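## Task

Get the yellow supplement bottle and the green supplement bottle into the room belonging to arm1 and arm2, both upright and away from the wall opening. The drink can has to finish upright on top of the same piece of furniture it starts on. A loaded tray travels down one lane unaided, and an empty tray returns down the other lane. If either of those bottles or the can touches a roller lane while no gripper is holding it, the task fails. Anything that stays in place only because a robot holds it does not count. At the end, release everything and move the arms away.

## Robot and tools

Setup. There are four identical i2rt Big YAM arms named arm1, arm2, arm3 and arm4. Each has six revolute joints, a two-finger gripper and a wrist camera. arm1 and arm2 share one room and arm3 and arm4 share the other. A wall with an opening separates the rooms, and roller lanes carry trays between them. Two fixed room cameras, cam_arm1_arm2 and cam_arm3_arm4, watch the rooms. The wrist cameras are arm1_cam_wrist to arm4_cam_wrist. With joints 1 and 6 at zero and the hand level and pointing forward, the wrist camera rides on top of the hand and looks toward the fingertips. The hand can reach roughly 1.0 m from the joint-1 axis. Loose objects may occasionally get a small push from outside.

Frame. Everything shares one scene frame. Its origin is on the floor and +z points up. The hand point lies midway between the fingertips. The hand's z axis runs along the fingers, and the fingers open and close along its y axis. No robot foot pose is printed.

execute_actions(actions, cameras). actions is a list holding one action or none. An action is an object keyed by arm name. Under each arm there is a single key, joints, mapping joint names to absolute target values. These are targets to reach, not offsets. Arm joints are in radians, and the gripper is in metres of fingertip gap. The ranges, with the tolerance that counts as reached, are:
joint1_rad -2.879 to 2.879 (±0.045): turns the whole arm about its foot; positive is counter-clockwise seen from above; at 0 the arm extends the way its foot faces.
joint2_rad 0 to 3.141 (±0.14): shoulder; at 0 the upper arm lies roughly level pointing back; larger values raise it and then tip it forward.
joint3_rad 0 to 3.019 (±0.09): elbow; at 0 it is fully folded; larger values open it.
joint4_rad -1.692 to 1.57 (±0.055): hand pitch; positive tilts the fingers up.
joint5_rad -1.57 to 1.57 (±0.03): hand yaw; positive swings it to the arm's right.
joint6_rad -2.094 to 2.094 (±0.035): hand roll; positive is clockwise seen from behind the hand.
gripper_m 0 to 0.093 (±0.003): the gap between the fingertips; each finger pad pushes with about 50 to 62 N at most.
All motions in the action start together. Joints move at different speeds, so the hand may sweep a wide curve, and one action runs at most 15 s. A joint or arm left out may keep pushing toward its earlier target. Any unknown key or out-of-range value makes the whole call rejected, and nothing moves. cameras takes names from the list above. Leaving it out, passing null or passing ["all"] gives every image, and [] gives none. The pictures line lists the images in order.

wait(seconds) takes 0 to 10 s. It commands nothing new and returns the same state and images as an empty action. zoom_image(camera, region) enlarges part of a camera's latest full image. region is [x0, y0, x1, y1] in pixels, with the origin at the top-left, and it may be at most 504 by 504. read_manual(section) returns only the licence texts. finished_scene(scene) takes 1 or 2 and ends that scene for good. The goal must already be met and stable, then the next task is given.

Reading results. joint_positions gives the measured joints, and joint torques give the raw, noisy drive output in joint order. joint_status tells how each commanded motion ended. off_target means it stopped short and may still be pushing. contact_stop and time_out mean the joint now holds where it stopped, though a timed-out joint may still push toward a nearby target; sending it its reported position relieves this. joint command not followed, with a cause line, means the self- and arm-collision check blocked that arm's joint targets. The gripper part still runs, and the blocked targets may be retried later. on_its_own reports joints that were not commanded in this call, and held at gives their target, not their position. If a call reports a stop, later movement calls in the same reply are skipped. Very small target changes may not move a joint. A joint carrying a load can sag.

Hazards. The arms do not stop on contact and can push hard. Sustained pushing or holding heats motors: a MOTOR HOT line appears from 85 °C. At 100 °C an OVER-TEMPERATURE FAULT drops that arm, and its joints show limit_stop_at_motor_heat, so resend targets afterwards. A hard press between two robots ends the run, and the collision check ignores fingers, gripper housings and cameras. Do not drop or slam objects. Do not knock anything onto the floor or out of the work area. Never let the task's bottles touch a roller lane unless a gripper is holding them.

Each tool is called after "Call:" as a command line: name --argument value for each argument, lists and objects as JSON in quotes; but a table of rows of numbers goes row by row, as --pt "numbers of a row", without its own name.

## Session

Call:
execute_actions --actions '[]'

Scene clock: 0.00 s.
Joint torques (N m, as the arm reports them, + toward a larger angle): no reading
Motor temperatures (°C, as the motors report them): arm1=[28 26 30 26 29 25] | arm2=[27 29 32 26 25 25] | arm3=[28 25 29 28 25 27] | arm4=[27 26 27 29 26 26]
arm1.joint_positions: joint1_rad=+0.520 joint2_rad=+0.471 joint3_rad=+1.439 joint4_rad=-1.234 joint5_rad=+0.278 joint6_rad=-0.696 gripper_m=+0.095
arm1.joint_status: not commanded
arm1.hand: x=-1.2203 y=-0.4345 z=+1.5048 quat_wxyz=(-0.533, +0.759, -0.226, -0.299) (m; scene frame)
arm2.joint_positions: joint1_rad=+0.836 joint2_rad=+0.555 joint3_rad=+1.606 joint4_rad=-1.380 joint5_rad=-0.140 joint6_rad=+0.481 gripper_m=+0.095
arm2.joint_status: not commanded
arm2.hand: x=-1.7375 y=+0.2669 z=+1.5179 quat_wxyz=(-0.412, +0.201, -0.788, -0.411) (m; scene frame)
arm3.joint_positions: joint1_rad=+0.068 joint2_rad=+0.283 joint3_rad=+1.563 joint4_rad=-1.154 joint5_rad=+0.085 joint6_rad=+0.071 gripper_m=+0.094
arm3.joint_status: not commanded
arm3.hand: x=+1.1845 y=-0.5648 z=+1.6073 quat_wxyz=(-0.501, +0.453, -0.484, -0.556) (m; scene frame)
arm4.joint_positions: joint1_rad=+0.553 joint2_rad=+0.407 joint3_rad=+1.627 joint4_rad=-1.295 joint5_rad=+0.123 joint6_rad=-0.720 gripper_m=+0.094
arm4.joint_status: not commanded
arm4.hand: x=+1.7023 y=+0.1082 z=+1.6350 quat_wxyz=(-0.108, +0.620, +0.396, -0.669) (m; scene frame)
pictures: arm1_cam_wrist, arm2_cam_wrist, arm3_cam_wrist, arm4_cam_wrist, cam_arm1_arm2, cam_arm3_arm4
camera_calibration (this result's frames):
arm1_cam_wrist: T_world_to_cam=[[0.658051, 0.325159, 0.679146, -0.0785999], [0.708165, -0.573758, -0.411467, 1.23419], [0.255873, 0.751714, -0.607828, 1.6787], [0, 0, 0, 1]] pos_world=[-1.25182, -0.52822, 1.58157]
arm2_cam_wrist: T_world_to_cam=[[0.65366, -0.586746, -0.477972, 2.02202], [-0.753908, -0.449817, -0.478839, -0.456521], [0.0659575, 0.673345, -0.73638, 1.17348], [0, 0, 0, 1]] pos_world=[-1.74329, 0.190906, 1.612]
arm3_cam_wrist: T_world_to_cam=[[0.996007, 0.0129275, -0.0883331, -1.02995], [-0.0709181, -0.486438, -0.870832, 1.21189], [-0.0542263, 0.87362, -0.483579, 1.46128], [0, 0, 0, 1]] pos_world=[1.19102, -0.673781, 1.67102]
arm4_cam_wrist: T_world_to_cam=[[-0.356947, 0.65321, 0.667762, -0.555645], [0.352908, 0.756174, -0.55105, 0.22241], [-0.864895, 0.0389628, -0.500438, 2.41104], [0, 0, 0, 1]] pos_world=[1.80847, 0.100831, 1.70017]
Images, in order (width x height): arm1_cam_wrist 616x616, arm2_cam_wrist 616x616, arm3_cam_wrist 616x616, arm4_cam_wrist 616x616, cam_arm1_arm2 896x504, cam_arm3_arm4 896x504.

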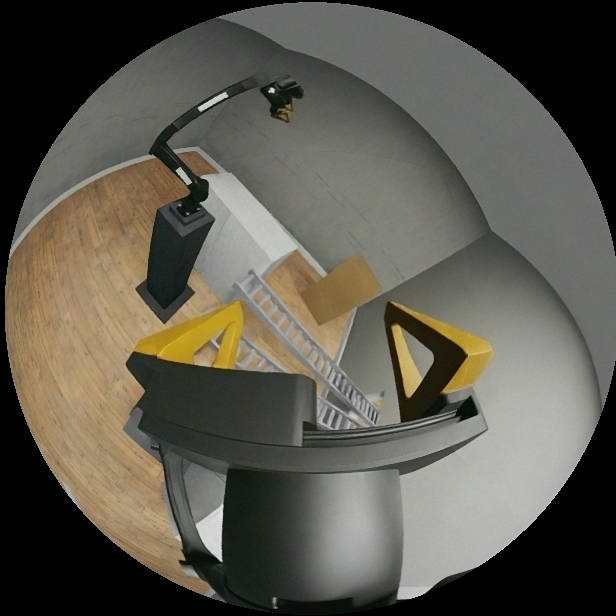

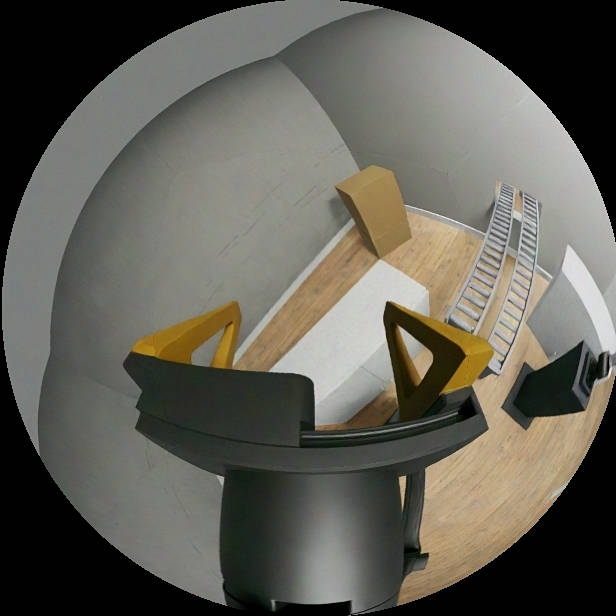

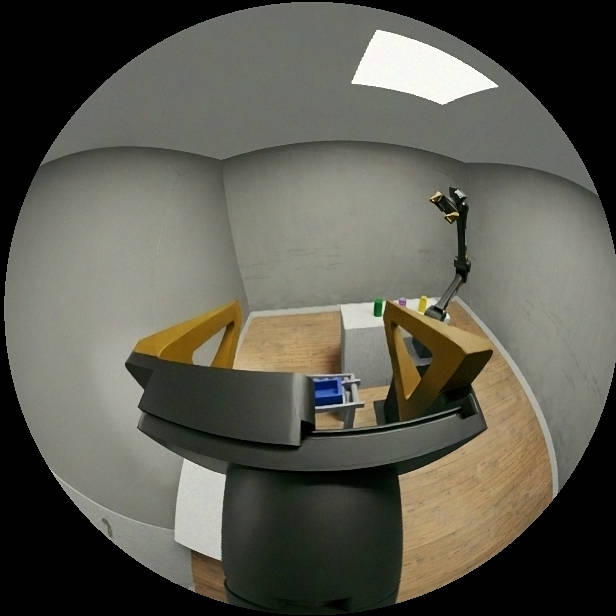

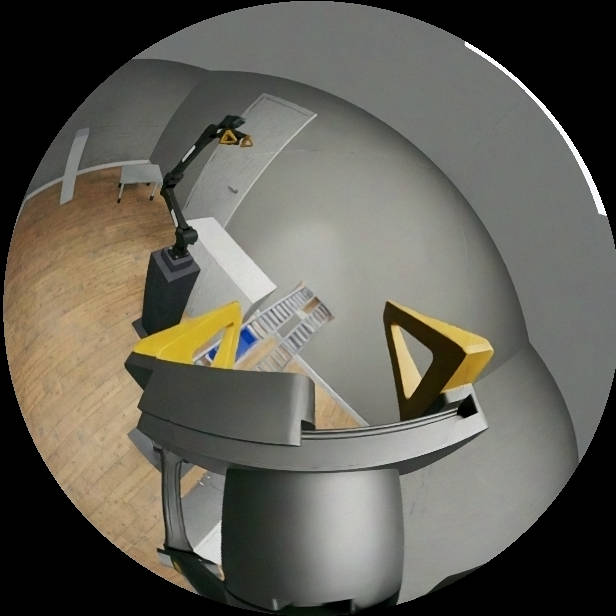

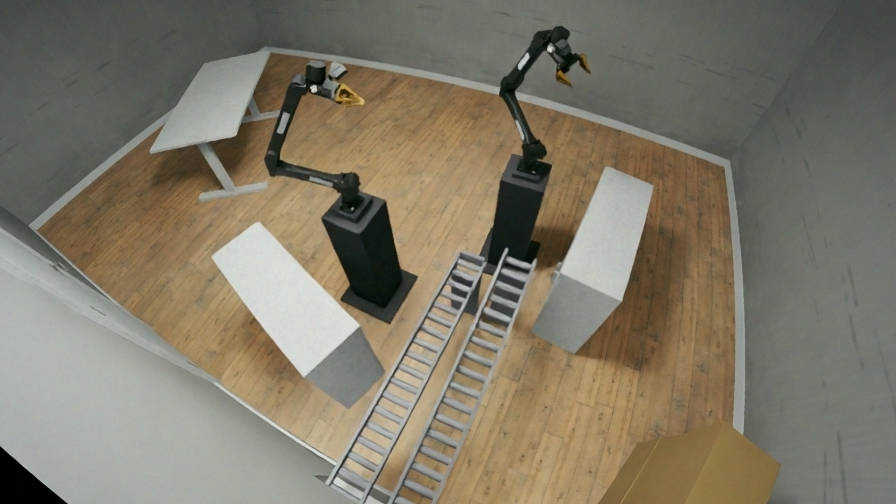

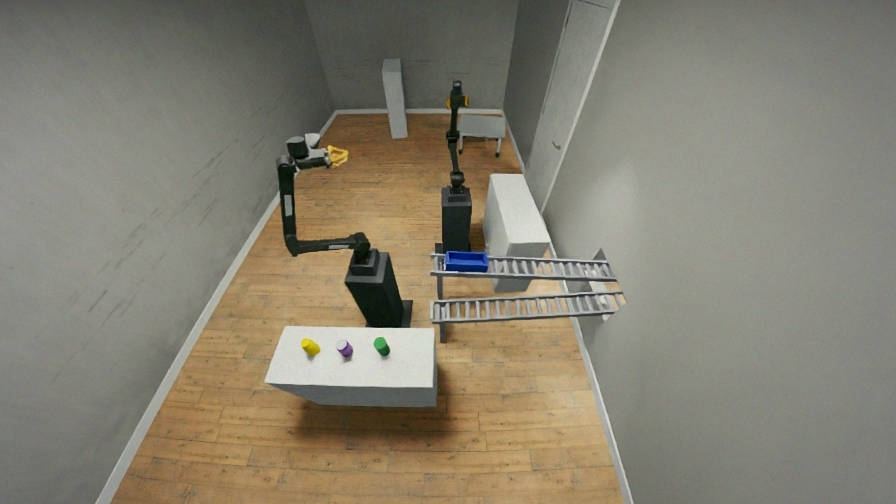

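Call:
execute_actions --actions '[{"arm4":{"joints":{"joint1_rad":-1.286,"joint2_rad":1.87,"joint3_rad":1.63,"joint4_rad":-1.29,"joint5_rad":0,"joint6_rad":0}},"arm3":{"joints":{"joint1_rad":0.33,"joint2_rad":1.87,"joint3_rad":1.07,"joint4_rad":-0.15,"joint5_rad":0,"joint6_rad":0,"gripper_m":0}}}]' --cameras '["arm3_cam_wrist","arm4_cam_wrist","cam_arm3_arm4"]'

Scene clock: 13.50 s.
Joint torques (N m, as the arm reports them, + toward a larger angle): arm1=[-1.39  7.61  8.89  2.67 -0.01  0.11] | arm2=[-0.53  3.3   9.3   2.58 -0.07  0.05] | arm3=[  1.64 -15.23   5.9    1.61  -0.1   -0.09] | arm4=[  1.18 -18.69   8.96   0.01   0.     0.2 ]
Motor temperatures (°C, as the motors report them): arm1=[28 26 32 26 29 25] | arm2=[27 29 34 26 25 25] | arm3=[28 25 30 28 25 27] | arm4=[27 27 28 29 26 26]
arm1.joint_positions: joint1_rad=+0.520 joint2_rad=+0.471 joint3_rad=+1.439 joint4_rad=-1.234 joint5_rad=+0.278 joint6_rad=-0.696 gripper_m=+0.095
arm1.joint_status: not commanded
arm1.hand: x=-1.2203 y=-0.4345 z=+1.5048 quat_wxyz=(-0.533, +0.759, -0.226, -0.299) (m; scene frame)
arm2.joint_positions: joint1_rad=+0.836 joint2_rad=+0.555 joint3_rad=+1.606 joint4_rad=-1.380 joint5_rad=-0.140 joint6_rad=+0.481 gripper_m=+0.095
arm2.joint_status: not commanded
arm2.hand: x=-1.7375 y=+0.2669 z=+1.5179 quat_wxyz=(-0.412, +0.201, -0.788, -0.411) (m; scene frame)
arm3.joint_positions: joint1_rad=+0.321 joint2_rad=+1.871 joint3_rad=+1.069 joint4_rad=-0.161 joint5_rad=+0.003 joint6_rad=+0.016 gripper_m=+0.000
arm3.joint_status: all done
arm3.hand: x=+0.9601 y=-0.0333 z=+0.9024 quat_wxyz=(-0.167, +0.780, -0.551, -0.246) (m; scene frame)
arm4.joint_positions: joint1_rad=-1.296 joint2_rad=+1.869 joint3_rad=+1.630 joint4_rad=-1.283 joint5_rad=+0.001 joint6_rad=-0.010 gripper_m=+0.094
arm4.joint_status: all done
arm4.hand: x=+1.6378 y=+0.6923 z=+1.0895 quat_wxyz=(-0.018, +0.793, -0.608, -0.017) (m; scene frame)
pictures: arm3_cam_wrist, arm4_cam_wrist, cam_arm3_arm4
camera_calibration (this result's frames):
arm3_cam_wrist: T_world_to_cam=[[0.945607, 0.325307, 0.00164871, -0.897947], [0.325183, -0.945363, 0.0233315, -0.361792], [0.00914854, -0.0215263, -0.999726, 1.01902], [0, 0, 0, 1]] pos_world=[0.957431, -0.02798, 1.02866]
arm4_cam_wrist: T_world_to_cam=[[0.963834, 0.266433, -0.00614901, -1.75715], [0.228103, -0.812803, 0.536023, -0.390833], [0.137816, -0.518039, -0.844181, 1.17737], [0, 0, 0, 1]] pos_world=[1.62049, 0.760416, 1.1926]
Images, in order (width x height): arm3_cam_wrist 616x616, arm4_cam_wrist 616x616, cam_arm3_arm4 896x504.

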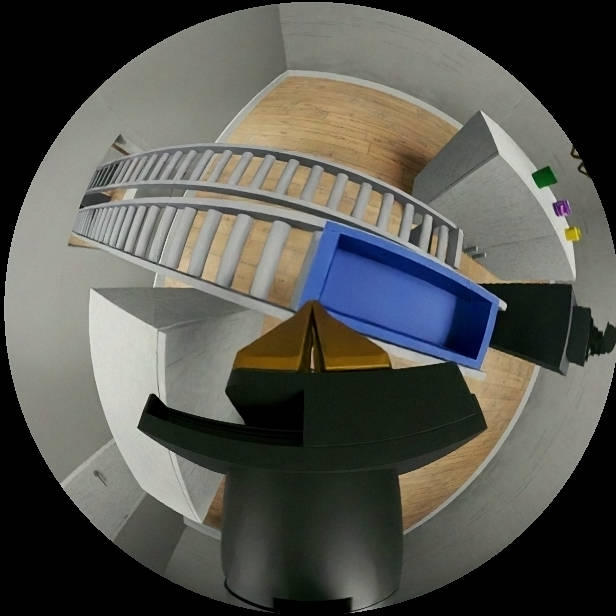

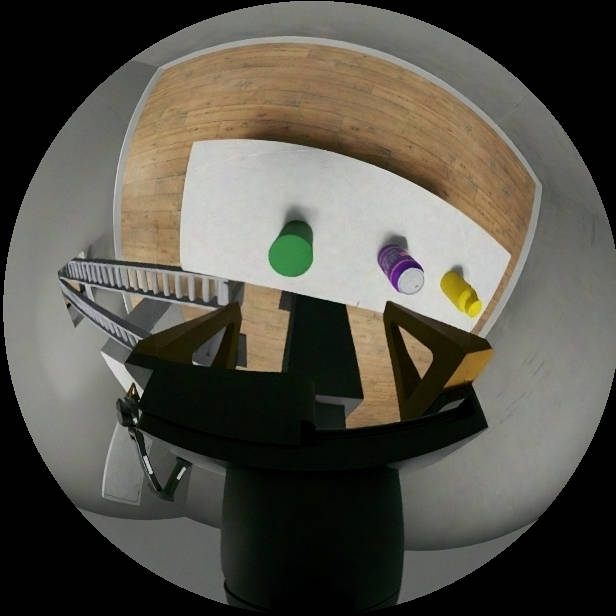

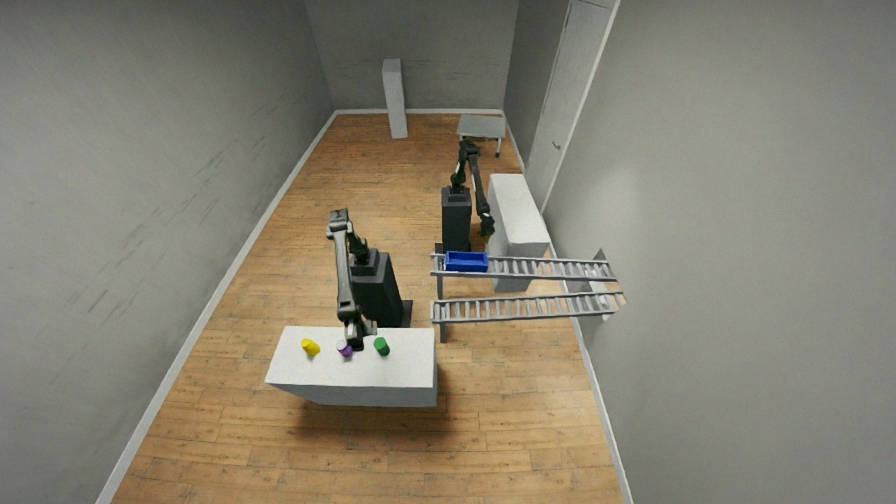

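Call:
execute_actions --actions '[{"arm4":{"joints":{"joint1_rad":-1.235,"joint2_rad":2.04,"joint3_rad":1.41,"joint4_rad":-0.92}},"arm3":{"joints":{"joint1_rad":0.385,"joint2_rad":2.27,"joint3_rad":1.235,"joint4_rad":0.08}}}]' --cameras '["arm3_cam_wrist","arm4_cam_wrist","cam_arm3_arm4"]'

Scene clock: 23.03 s.
Joint torques (N m, as the arm reports them, + toward a larger angle): arm1=[-1.25  7.68  8.9   2.63  0.01  0.1 ] | arm2=[-0.61  3.01  9.19  2.68 -0.08  0.05] | arm3=[  0.56 -18.8    4.73   1.62  -0.01  -0.09] | arm4=[ -0.07 -18.54   8.85   0.99  -0.05   0.2 ]
Motor temperatures (°C, as the motors report them): arm1=[28 26 32 26 29 25] | arm2=[27 29 34 26 25 25] | arm3=[28 26 30 28 25 27] | arm4=[27 28 30 29 26 26]
arm1.joint_positions: joint1_rad=+0.520 joint2_rad=+0.471 joint3_rad=+1.439 joint4_rad=-1.234 joint5_rad=+0.278 joint6_rad=-0.696 gripper_m=+0.095
arm1.joint_status: not commanded
arm1.hand: x=-1.2203 y=-0.4345 z=+1.5048 quat_wxyz=(-0.533, +0.759, -0.226, -0.299) (m; scene frame)
arm2.joint_positions: joint1_rad=+0.836 joint2_rad=+0.555 joint3_rad=+1.606 joint4_rad=-1.380 joint5_rad=-0.140 joint6_rad=+0.481 gripper_m=+0.095
arm2.joint_status: not commanded
arm2.hand: x=-1.7375 y=+0.2669 z=+1.5179 quat_wxyz=(-0.412, +0.201, -0.788, -0.411) (m; scene frame)
arm3.joint_positions: joint1_rad=+0.387 joint2_rad=+2.281 joint3_rad=+1.227 joint4_rad=+0.069 joint5_rad=+0.001 joint6_rad=+0.015 gripper_m=+0.000
arm3.joint_status: all done
arm3.hand: x=+0.9061 y=-0.0126 z=+0.7430 quat_wxyz=(-0.153, +0.800, -0.526, -0.243) (m; scene frame)
arm4.joint_positions: joint1_rad=-1.233 joint2_rad=+2.036 joint3_rad=+1.393 joint4_rad=-0.929 joint5_rad=+0.001 joint6_rad=-0.010 gripper_m=+0.094
arm4.joint_status: all done
arm4.hand: x=+1.6106 y=+0.6603 z=+0.9165 quat_wxyz=(-0.003, +0.812, -0.583, +0.003) (m; scene frame)
pictures: arm3_cam_wrist, arm4_cam_wrist, cam_arm3_arm4
camera_calibration (this result's frames):
arm3_cam_wrist: T_world_to_cam=[[0.921463, 0.388466, 0.000460827, -0.829829], [0.388062, -0.92056, 0.0444636, -0.393348], [0.0176968, -0.0407927, -0.999011, 0.85203], [0, 0, 0, 1]] pos_world=[0.902222, -0.00498412, 0.869059]
arm4_cam_wrist: T_world_to_cam=[[0.94513, 0.326619, -0.00696099, -1.73233], [0.270369, -0.770047, 0.577866, -0.452644], [0.183382, -0.54804, -0.816102, 0.93914], [0, 0, 0, 1]] pos_world=[1.58744, 0.731943, 1.01594]
Images, in order (width x height): arm3_cam_wrist 616x616, arm4_cam_wrist 616x616, cam_arm3_arm4 896x504.

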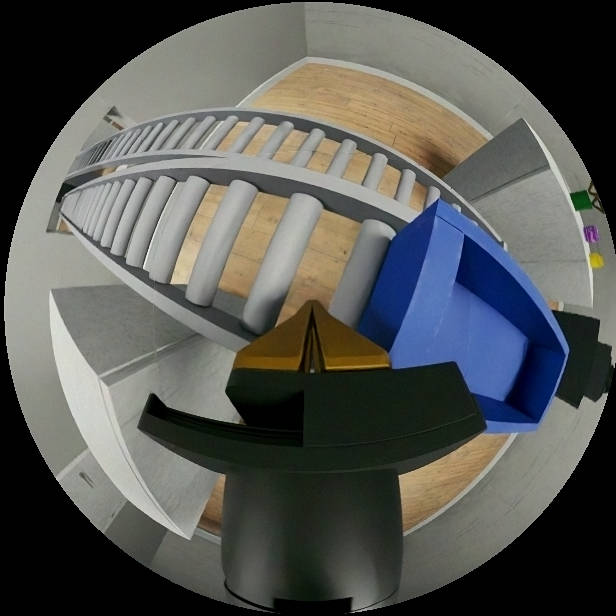

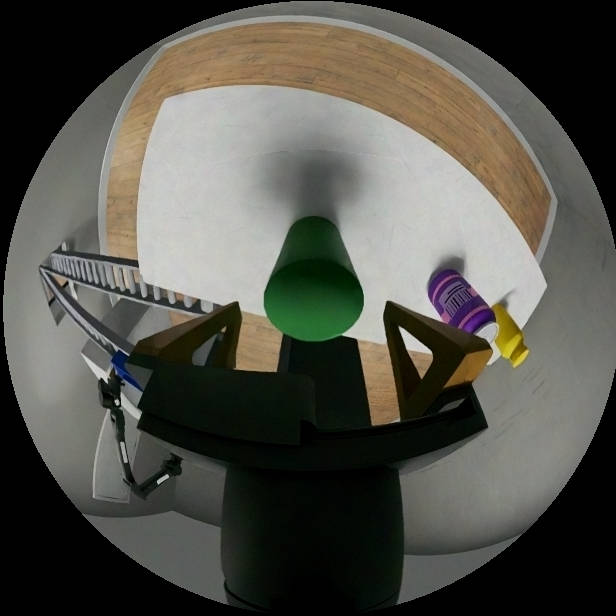

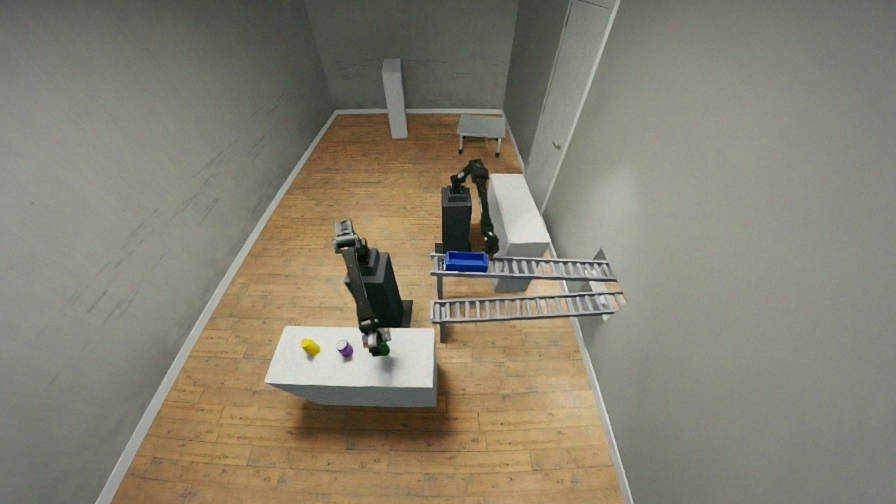

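Call:
execute_actions --actions '[{"arm4":{"joints":{"joint2_rad":2.115,"joint3_rad":1.465,"joint4_rad":-0.885}},"arm3":{"joints":{"joint1_rad":0.365}}}]' --cameras '["arm4_cam_wrist"]'

Call:
execute_actions --actions '[{"arm4":{"joints":{"gripper_m":0.02}}}]' --cameras '[]'

Call:
execute_actions --actions '[{"arm4":{"joints":{"joint2_rad":1.95,"joint3_rad":1.56,"joint4_rad":-1.15}}}]' --cameras '[]'

Call:
execute_actions --actions '[{"arm4":{"joints":{"joint1_rad":0.18,"joint2_rad":2.3,"joint3_rad":2.09,"joint4_rad":-1.33,"joint6_rad":0.17}}}]' --cameras '["arm3_cam_wrist","arm4_cam_wrist","cam_arm3_arm4"]'

Scene clock: 31.27 s.
Joint torques (N m, as the arm reports them, + toward a larger angle): arm1=[-1.42  7.55  8.91  2.63  0.01  0.1 ] | arm2=[-0.89  3.71  9.21  2.57 -0.09  0.05] | arm3=[ -0.34 -19.05   4.82   1.62  -0.01  -0.08] | arm4=[  0.88 -17.73  10.2    0.61  -0.03   0.2 ]
Motor temperatures (°C, as the motors report them): arm1=[28 26 33 26 29 25] | arm2=[27 29 34 26 25 25] | arm3=[28 27 30 28 25 27] | arm4=[27 29 30 29 26 26]
arm1.joint_positions: joint1_rad=+0.520 joint2_rad=+0.471 joint3_rad=+1.439 joint4_rad=-1.234 joint5_rad=+0.278 joint6_rad=-0.696 gripper_m=+0.095
arm1.joint_status: not commanded
arm1.hand: x=-1.2203 y=-0.4345 z=+1.5048 quat_wxyz=(-0.533, +0.759, -0.226, -0.299) (m; scene frame)
arm2.joint_positions: joint1_rad=+0.836 joint2_rad=+0.555 joint3_rad=+1.606 joint4_rad=-1.380 joint5_rad=-0.140 joint6_rad=+0.481 gripper_m=+0.095
arm2.joint_status: not commanded
arm2.hand: x=-1.7375 y=+0.2669 z=+1.5179 quat_wxyz=(-0.412, +0.201, -0.788, -0.411) (m; scene frame)
arm3.joint_positions: joint1_rad=+0.380 joint2_rad=+2.281 joint3_rad=+1.227 joint4_rad=+0.069 joint5_rad=+0.001 joint6_rad=+0.015 gripper_m=+0.000
arm3.joint_status: all done
arm3.hand: x=+0.9099 y=-0.0109 z=+0.7429 quat_wxyz=(-0.153, +0.799, -0.529, -0.243) (m; scene frame)
arm4.joint_positions: joint1_rad=-1.233 joint2_rad=+2.100 joint3_rad=+1.430 joint4_rad=-0.892 joint5_rad=+0.001 joint6_rad=-0.010 gripper_m=+0.094
arm4.joint_status: all done
arm4.hand: x=+1.6060 y=+0.6750 z=+0.8927 quat_wxyz=(-0.006, +0.812, -0.583, -0.002) (m; scene frame)
pictures: arm4_cam_wrist
camera_calibration (this result's frames):
arm4_cam_wrist: T_world_to_cam=[[0.945086, 0.326752, -0.00678772, -1.73309], [0.272259, -0.775644, 0.569431, -0.417977], [0.180798, -0.540009, -0.822011, 0.932688], [0, 0, 0, 1]] pos_world=[1.58309, 0.745752, 0.992925]
Images, in order (width x height): arm4_cam_wrist 616x616.

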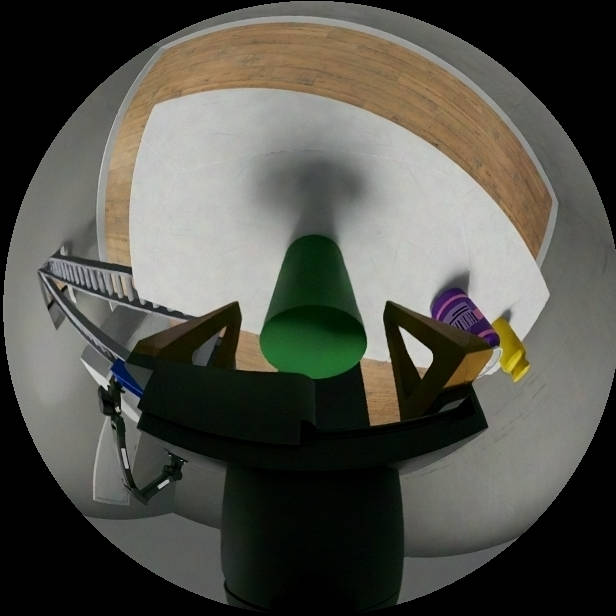

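Scene clock: 31.93 s.
Joint torques (N m, as the arm reports them, + toward a larger angle): arm1=[-1.37  7.58  8.84  2.63  0.    0.11] | arm2=[-0.67  3.19  9.2   2.6  -0.07  0.07] | arm3=[ -0.39 -18.9    4.8    1.59   0.01  -0.08] | arm4=[  0.23 -17.52  10.18   0.6   -0.02   0.16]
Motor temperatures (°C, as the motors report them): arm1=[28 26 33 26 29 25] | arm2=[27 29 34 26 25 25] | arm3=[28 27 30 28 25 27] | arm4=[27 29 30 29 26 26]
arm1.joint_positions: joint1_rad=+0.520 joint2_rad=+0.471 joint3_rad=+1.439 joint4_rad=-1.234 joint5_rad=+0.278 joint6_rad=-0.696 gripper_m=+0.095
arm1.joint_status: not commanded
arm1.hand: x=-1.2203 y=-0.4345 z=+1.5048 quat_wxyz=(-0.533, +0.759, -0.226, -0.299) (m; scene frame)
arm2.joint_positions: joint1_rad=+0.836 joint2_rad=+0.555 joint3_rad=+1.606 joint4_rad=-1.380 joint5_rad=-0.140 joint6_rad=+0.481 gripper_m=+0.095
arm2.joint_status: not commanded
arm2.hand: x=-1.7375 y=+0.2669 z=+1.5179 quat_wxyz=(-0.412, +0.201, -0.788, -0.411) (m; scene frame)
arm3.joint_positions: joint1_rad=+0.380 joint2_rad=+2.281 joint3_rad=+1.227 joint4_rad=+0.069 joint5_rad=+0.001 joint6_rad=+0.015 gripper_m=+0.000
arm3.joint_status: not commanded
arm3.hand: x=+0.9099 y=-0.0109 z=+0.7429 quat_wxyz=(-0.153, +0.799, -0.529, -0.243) (m; scene frame)
arm4.joint_positions: joint1_rad=-1.233 joint2_rad=+2.100 joint3_rad=+1.430 joint4_rad=-0.891 joint5_rad=+0.001 joint6_rad=-0.010 gripper_m=+0.063
arm4.joint_status: gripper_m off_target (ended at +0.063, target +0.020)
arm4.hand: x=+1.6060 y=+0.6752 z=+0.8927 quat_wxyz=(-0.006, +0.812, -0.583, -0.002) (m; scene frame)
pictures: none
No camera images: the call's "cameras" was empty. Leave "cameras" out to get every camera's image.

Scene clock: 33.20 s.
Joint torques (N m, as the arm reports them, + toward a larger angle): arm1=[-1.49  7.66  8.89  2.67  0.    0.11] | arm2=[-0.52  3.39  9.15  2.66 -0.1   0.08] | arm3=[ -0.41 -19.     4.81   1.6    0.    -0.09] | arm4=[  0.43 -19.07  11.4    0.08  -0.08   0.21]
Motor temperatures (°C, as the motors report them): arm1=[28 26 33 26 29 25] | arm2=[27 29 35 26 25 25] | arm3=[28 28 30 28 25 27] | arm4=[27 29 31 29 26 26]
arm1.joint_positions: joint1_rad=+0.520 joint2_rad=+0.471 joint3_rad=+1.439 joint4_rad=-1.234 joint5_rad=+0.278 joint6_rad=-0.696 gripper_m=+0.095
arm1.joint_status: not commanded
arm1.hand: x=-1.2203 y=-0.4345 z=+1.5048 quat_wxyz=(-0.533, +0.759, -0.226, -0.299) (m; scene frame)
arm2.joint_positions: joint1_rad=+0.836 joint2_rad=+0.555 joint3_rad=+1.606 joint4_rad=-1.380 joint5_rad=-0.140 joint6_rad=+0.481 gripper_m=+0.095
arm2.joint_status: not commanded
arm2.hand: x=-1.7375 y=+0.2669 z=+1.5179 quat_wxyz=(-0.412, +0.201, -0.788, -0.411) (m; scene frame)
arm3.joint_positions: joint1_rad=+0.380 joint2_rad=+2.281 joint3_rad=+1.227 joint4_rad=+0.069 joint5_rad=+0.001 joint6_rad=+0.015 gripper_m=+0.000
arm3.joint_status: not commanded
arm3.hand: x=+0.9099 y=-0.0109 z=+0.7429 quat_wxyz=(-0.153, +0.799, -0.529, -0.243) (m; scene frame)
arm4.joint_positions: joint1_rad=-1.233 joint2_rad=+1.944 joint3_rad=+1.526 joint4_rad=-1.140 joint5_rad=+0.001 joint6_rad=-0.010 gripper_m=+0.063
arm4.joint_status: all done
arm4.hand: x=+1.6046 y=+0.6770 z=+1.0104 quat_wxyz=(-0.007, +0.812, -0.583, -0.003) (m; scene frame)
pictures: none
No camera images: the call's "cameras" was empty. Leave "cameras" out to get every camera's image.

Scene clock: 35.20 s.
Joint torques (N m, as the arm reports them, + toward a larger angle): arm1=[-1.51  7.72  8.9   2.64  0.01  0.1 ] | arm2=[-0.69  3.28  9.22  2.64 -0.1   0.07] | arm3=[ -0.43 -18.93   4.79   1.59   0.01  -0.09] | arm4=[  0.75 -24.54  11.31  -0.17   0.09   0.21]
Motor temperatures (°C, as the motors report them): arm1=[28 26 33 26 29 25] | arm2=[27 29 35 26 25 25] | arm3=[28 28 30 28 25 27] | arm4=[27 30 31 29 26 26]
arm1.joint_positions: joint1_rad=+0.520 joint2_rad=+0.471 joint3_rad=+1.439 joint4_rad=-1.234 joint5_rad=+0.278 joint6_rad=-0.696 gripper_m=+0.095
arm1.joint_status: not commanded
arm1.hand: x=-1.2203 y=-0.4345 z=+1.5048 quat_wxyz=(-0.533, +0.759, -0.226, -0.299) (m; scene frame)
arm2.joint_positions: joint1_rad=+0.836 joint2_rad=+0.555 joint3_rad=+1.606 joint4_rad=-1.380 joint5_rad=-0.140 joint6_rad=+0.481 gripper_m=+0.095
arm2.joint_status: not commanded
arm2.hand: x=-1.7375 y=+0.2669 z=+1.5179 quat_wxyz=(-0.412, +0.201, -0.788, -0.411) (m; scene frame)
arm3.joint_positions: joint1_rad=+0.380 joint2_rad=+2.281 joint3_rad=+1.227 joint4_rad=+0.069 joint5_rad=+0.001 joint6_rad=+0.015 gripper_m=+0.000
arm3.joint_status: not commanded
arm3.hand: x=+0.9099 y=-0.0109 z=+0.7429 quat_wxyz=(-0.153, +0.799, -0.529, -0.243) (m; scene frame)
arm4.joint_positions: joint1_rad=+0.178 joint2_rad=+2.313 joint3_rad=+2.066 joint4_rad=-1.320 joint5_rad=-0.002 joint6_rad=+0.159 gripper_m=+0.063
arm4.joint_status: all done
arm4.hand: x=+1.0922 y=+0.0218 z=+0.9723 quat_wxyz=(+0.000, +1.000, -0.002, +0.001) (m; scene frame)
pictures: arm3_cam_wrist, arm4_cam_wrist, cam_arm3_arm4
camera_calibration (this result's frames):
arm3_cam_wrist: T_world_to_cam=[[0.923883, 0.382676, 0.000168537, -0.835993], [0.38229, -0.922971, 0.0444955, -0.388059], [0.0171829, -0.0410442, -0.99901, 0.852479], [0, 0, 0, 1]] pos_world=[0.906063, -0.00326352, 0.869043]
arm4_cam_wrist: T_world_to_cam=[[-0.00324096, 0.999897, -0.0139865, -0.00547138], [0.815337, 0.0107402, 0.578887, -1.44961], [0.578978, -0.00952757, -0.815288, 0.28523], [0, 0, 0, 1]] pos_world=[1.01676, 0.0237574, 1.07163]
Images, in order (width x height): arm3_cam_wrist 616x616, arm4_cam_wrist 616x616, cam_arm3_arm4 896x504.

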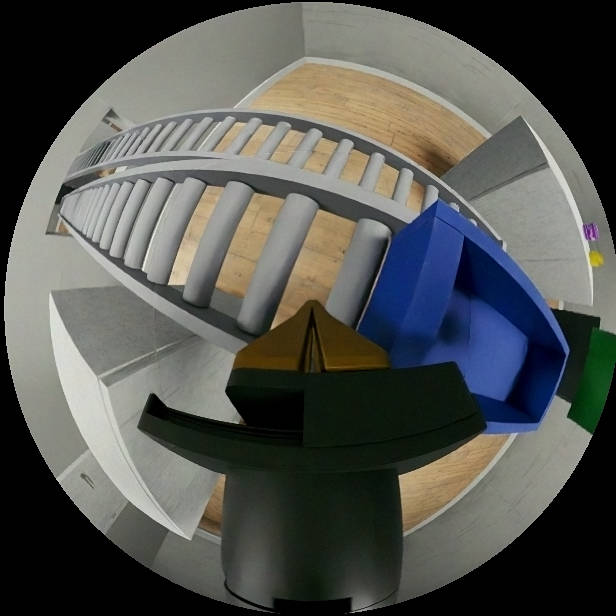

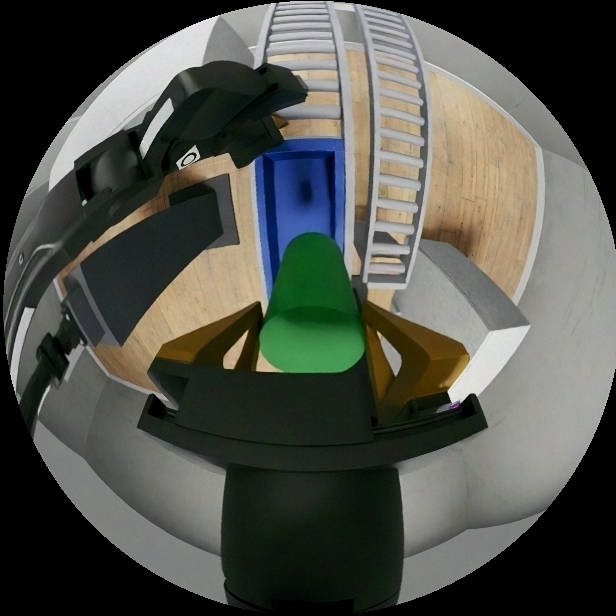

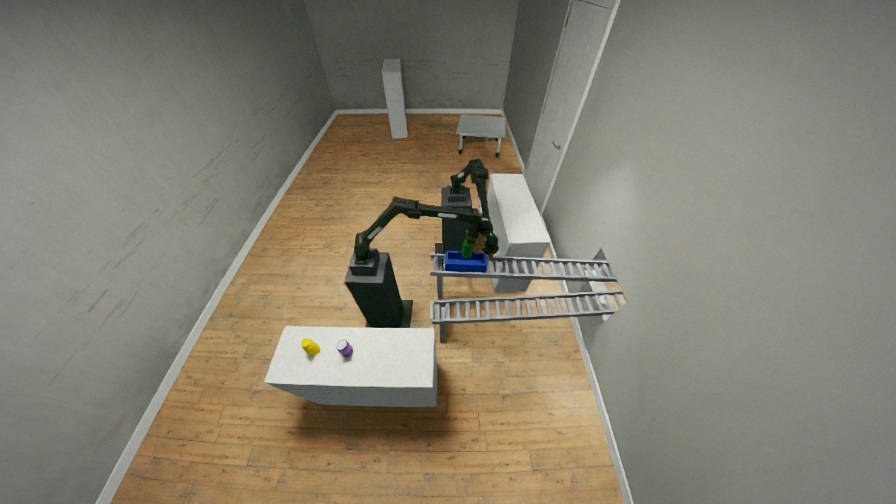

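Call:
execute_actions --actions '[{"arm4":{"joints":{"joint1_rad":0.21,"joint2_rad":2.49,"joint4_rad":-1.13}}}]' --cameras '["arm3_cam_wrist","arm4_cam_wrist"]'

Scene clock: 40.57 s.
Joint torques (N m, as the arm reports them, + toward a larger angle): arm1=[-1.4   7.68  8.87  2.64 -0.01  0.11] | arm2=[-0.76  3.15  9.2   2.64 -0.08  0.04] | arm3=[ -0.38 -19.06   4.82   1.61   0.    -0.08] | arm4=[  0.95 -26.58  10.49   0.34   0.01   0.16]
Motor temperatures (°C, as the motors report them): arm1=[28 26 33 26 29 25] | arm2=[27 28 35 26 25 25] | arm3=[28 28 30 28 25 27] | arm4=[27 31 32 29 26 26]
arm1.joint_positions: joint1_rad=+0.520 joint2_rad=+0.471 joint3_rad=+1.439 joint4_rad=-1.234 joint5_rad=+0.278 joint6_rad=-0.696 gripper_m=+0.095
arm1.joint_status: not commanded
arm1.hand: x=-1.2203 y=-0.4345 z=+1.5048 quat_wxyz=(-0.533, +0.759, -0.226, -0.299) (m; scene frame)
arm2.joint_positions: joint1_rad=+0.836 joint2_rad=+0.555 joint3_rad=+1.606 joint4_rad=-1.380 joint5_rad=-0.140 joint6_rad=+0.481 gripper_m=+0.095
arm2.joint_status: not commanded
arm2.hand: x=-1.7375 y=+0.2669 z=+1.5179 quat_wxyz=(-0.412, +0.201, -0.788, -0.411) (m; scene frame)
arm3.joint_positions: joint1_rad=+0.378 joint2_rad=+2.281 joint3_rad=+1.227 joint4_rad=+0.069 joint5_rad=+0.001 joint6_rad=+0.015 gripper_m=+0.000
arm3.joint_status: not commanded
arm3.hand: x=+0.9112 y=-0.0103 z=+0.7429 quat_wxyz=(-0.154, +0.798, -0.530, -0.243) (m; scene frame)
arm4.joint_positions: joint1_rad=+0.205 joint2_rad=+2.515 joint3_rad=+2.067 joint4_rad=-1.135 joint5_rad=-0.001 joint6_rad=+0.160 gripper_m=+0.063
arm4.joint_status: all done
arm4.hand: x=+1.0861 y=+0.0016 z=+0.8338 quat_wxyz=(-0.002, +1.000, +0.011, +0.009) (m; scene frame)
pictures: arm3_cam_wrist, arm4_cam_wrist
camera_calibration (this result's frames):
arm3_cam_wrist: T_world_to_cam=[[0.924756, 0.38056, 0.000177827, -0.838294], [0.380176, -0.923843, 0.0445042, -0.386114], [0.0171008, -0.041088, -0.999009, 0.852549], [0, 0, 0, 1]] pos_world=[0.90743, -0.00265824, 0.869037]
arm4_cam_wrist: T_world_to_cam=[[-0.0293463, 0.999514, -0.010518, 0.0382882], [0.805408, 0.0298766, 0.591968, -1.36436], [0.591994, 0.00890075, -0.805893, 0.153667], [0, 0, 0, 1]] pos_world=[1.00902, 0.00112516, 0.931902]
Images, in order (width x height): arm3_cam_wrist 616x616, arm4_cam_wrist 616x616.

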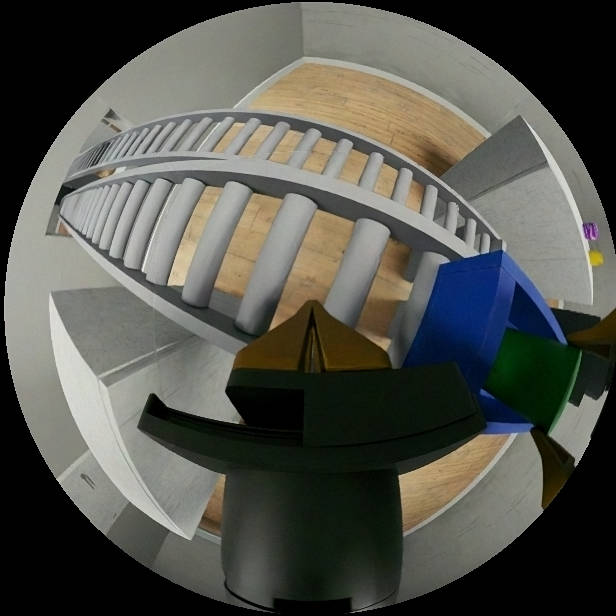

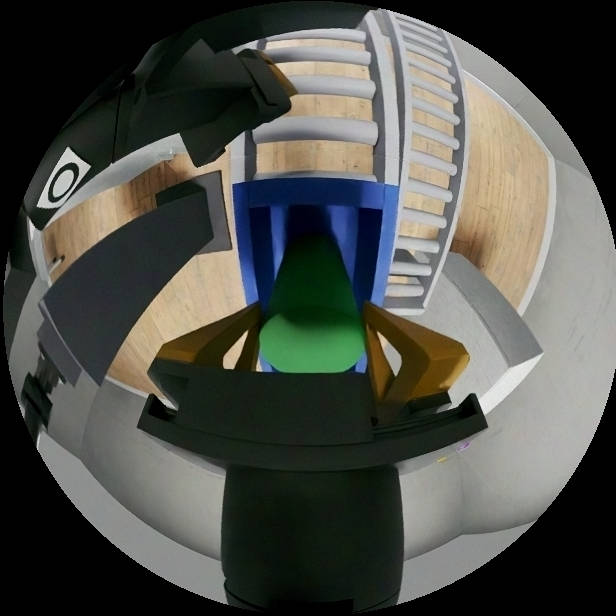

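Call:
execute_actions --actions '[{"arm4":{"joints":{"joint2_rad":2.565,"joint4_rad":-1.08}}}]' --cameras '["arm4_cam_wrist"]'

Scene clock: 44.10 s.
Joint torques (N m, as the arm reports them, + toward a larger angle): arm1=[-1.43  7.54  8.88  2.62  0.    0.12] | arm2=[-0.73  3.51  9.23  2.67 -0.05  0.01] | arm3=[ -0.25 -18.99   4.79   1.63   0.    -0.09] | arm4=[  0.04 -21.24  10.44   0.59  -0.05   0.16]
Motor temperatures (°C, as the motors report them): arm1=[28 26 33 26 29 25] | arm2=[27 28 35 26 25 25] | arm3=[28 28 30 28 25 27] | arm4=[27 32 32 29 26 26]
arm1.joint_positions: joint1_rad=+0.520 joint2_rad=+0.471 joint3_rad=+1.439 joint4_rad=-1.234 joint5_rad=+0.278 joint6_rad=-0.696 gripper_m=+0.095
arm1.joint_status: not commanded
arm1.hand: x=-1.2203 y=-0.4345 z=+1.5048 quat_wxyz=(-0.533, +0.759, -0.226, -0.299) (m; scene frame)
arm2.joint_positions: joint1_rad=+0.836 joint2_rad=+0.555 joint3_rad=+1.606 joint4_rad=-1.380 joint5_rad=-0.140 joint6_rad=+0.481 gripper_m=+0.095
arm2.joint_status: not commanded
arm2.hand: x=-1.7375 y=+0.2669 z=+1.5179 quat_wxyz=(-0.412, +0.201, -0.788, -0.411) (m; scene frame)
arm3.joint_positions: joint1_rad=+0.378 joint2_rad=+2.281 joint3_rad=+1.227 joint4_rad=+0.069 joint5_rad=+0.001 joint6_rad=+0.015 gripper_m=+0.000
arm3.joint_status: not commanded
arm3.hand: x=+0.9112 y=-0.0103 z=+0.7429 quat_wxyz=(-0.154, +0.798, -0.530, -0.243) (m; scene frame)
arm4.joint_positions: joint1_rad=+0.205 joint2_rad=+2.523 joint3_rad=+2.067 joint4_rad=-1.088 joint5_rad=+0.000 joint6_rad=+0.160 gripper_m=+0.063
arm4.joint_status: all done
arm4.hand: x=+1.0764 y=-0.0002 z=+0.8289 quat_wxyz=(+0.001, +1.000, +0.011, -0.010) (m; scene frame)
pictures: arm4_cam_wrist
camera_calibration (this result's frames):
arm4_cam_wrist: T_world_to_cam=[[-0.0299325, 0.99942, -0.0162586, 0.0450649], [0.828125, 0.0339045, 0.559517, -1.35115], [0.559743, 0.00328359, -0.828659, 0.209093], [0, 0, 0, 1]] pos_world=[1.00323, 0.0000847813, 0.929992]
Images, in order (width x height): arm4_cam_wrist 616x616.

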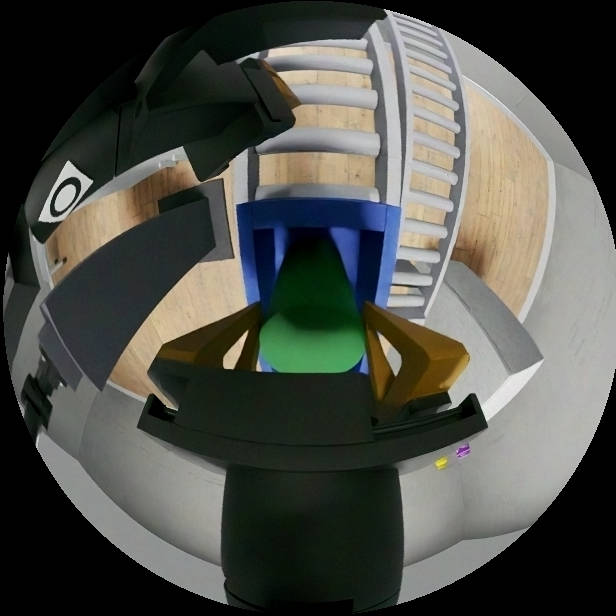

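Call:
execute_actions --actions '[{"arm4":{"joints":{"joint2_rad":2.6}}}]' --cameras '["arm4_cam_wrist"]'

Scene clock: 50.73 s.
Joint torques (N m, as the arm reports them, + toward a larger angle): arm1=[-1.34  7.5   8.87  2.64  0.    0.11] | arm2=[-0.85  3.49  9.2   2.7  -0.08  0.07] | arm3=[ -0.29 -19.09   4.81   1.6    0.01  -0.09] | arm4=[ -0.37 -19.74  10.21   0.68   0.01   0.16]
Motor temperatures (°C, as the motors report them): arm1=[28 26 33 26 29 25] | arm2=[27 28 35 26 25 25] | arm3=[28 29 30 28 25 27] | arm4=[27 32 32 29 26 26]
arm1.joint_positions: joint1_rad=+0.520 joint2_rad=+0.471 joint3_rad=+1.439 joint4_rad=-1.234 joint5_rad=+0.278 joint6_rad=-0.696 gripper_m=+0.095
arm1.joint_status: not commanded
arm1.hand: x=-1.2203 y=-0.4345 z=+1.5048 quat_wxyz=(-0.533, +0.759, -0.226, -0.299) (m; scene frame)
arm2.joint_positions: joint1_rad=+0.836 joint2_rad=+0.555 joint3_rad=+1.606 joint4_rad=-1.380 joint5_rad=-0.140 joint6_rad=+0.481 gripper_m=+0.095
arm2.joint_status: not commanded
arm2.hand: x=-1.7375 y=+0.2669 z=+1.5179 quat_wxyz=(-0.412, +0.201, -0.788, -0.411) (m; scene frame)
arm3.joint_positions: joint1_rad=+0.378 joint2_rad=+2.281 joint3_rad=+1.227 joint4_rad=+0.069 joint5_rad=+0.001 joint6_rad=+0.015 gripper_m=+0.000
arm3.joint_status: not commanded
arm3.hand: x=+0.9112 y=-0.0103 z=+0.7429 quat_wxyz=(-0.154, +0.798, -0.530, -0.243) (m; scene frame)
arm4.joint_positions: joint1_rad=+0.205 joint2_rad=+2.527 joint3_rad=+2.068 joint4_rad=-1.088 joint5_rad=+0.000 joint6_rad=+0.161 gripper_m=+0.063
arm4.joint_status: all done
arm4.hand: x=+1.0772 y=+0.0000 z=+0.8259 quat_wxyz=(+0.001, +1.000, +0.011, -0.009) (m; scene frame)
pictures: arm4_cam_wrist
camera_calibration (this result's frames):
arm4_cam_wrist: T_world_to_cam=[[-0.0291046, 0.999453, -0.0156902, 0.0435292], [0.826045, 0.0328877, 0.562643, -1.35043], [0.562852, 0.00341472, -0.826551, 0.201038], [0, 0, 0, 1]] pos_world=[1.00363, 0.000220728, 0.926664]
Images, in order (width x height): arm4_cam_wrist 616x616.

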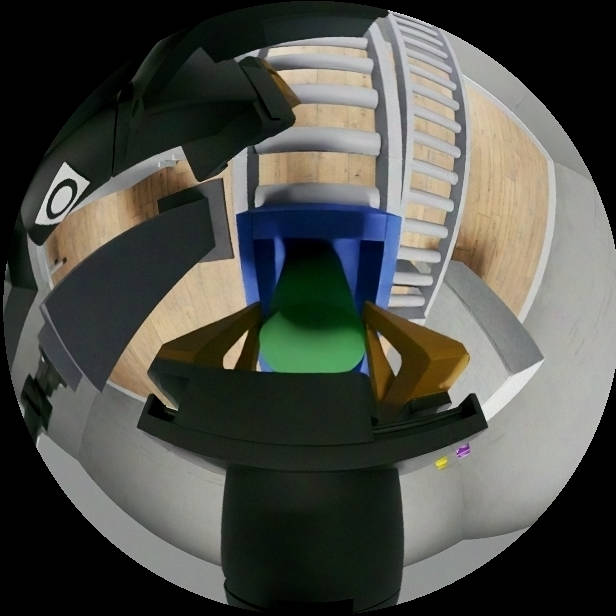

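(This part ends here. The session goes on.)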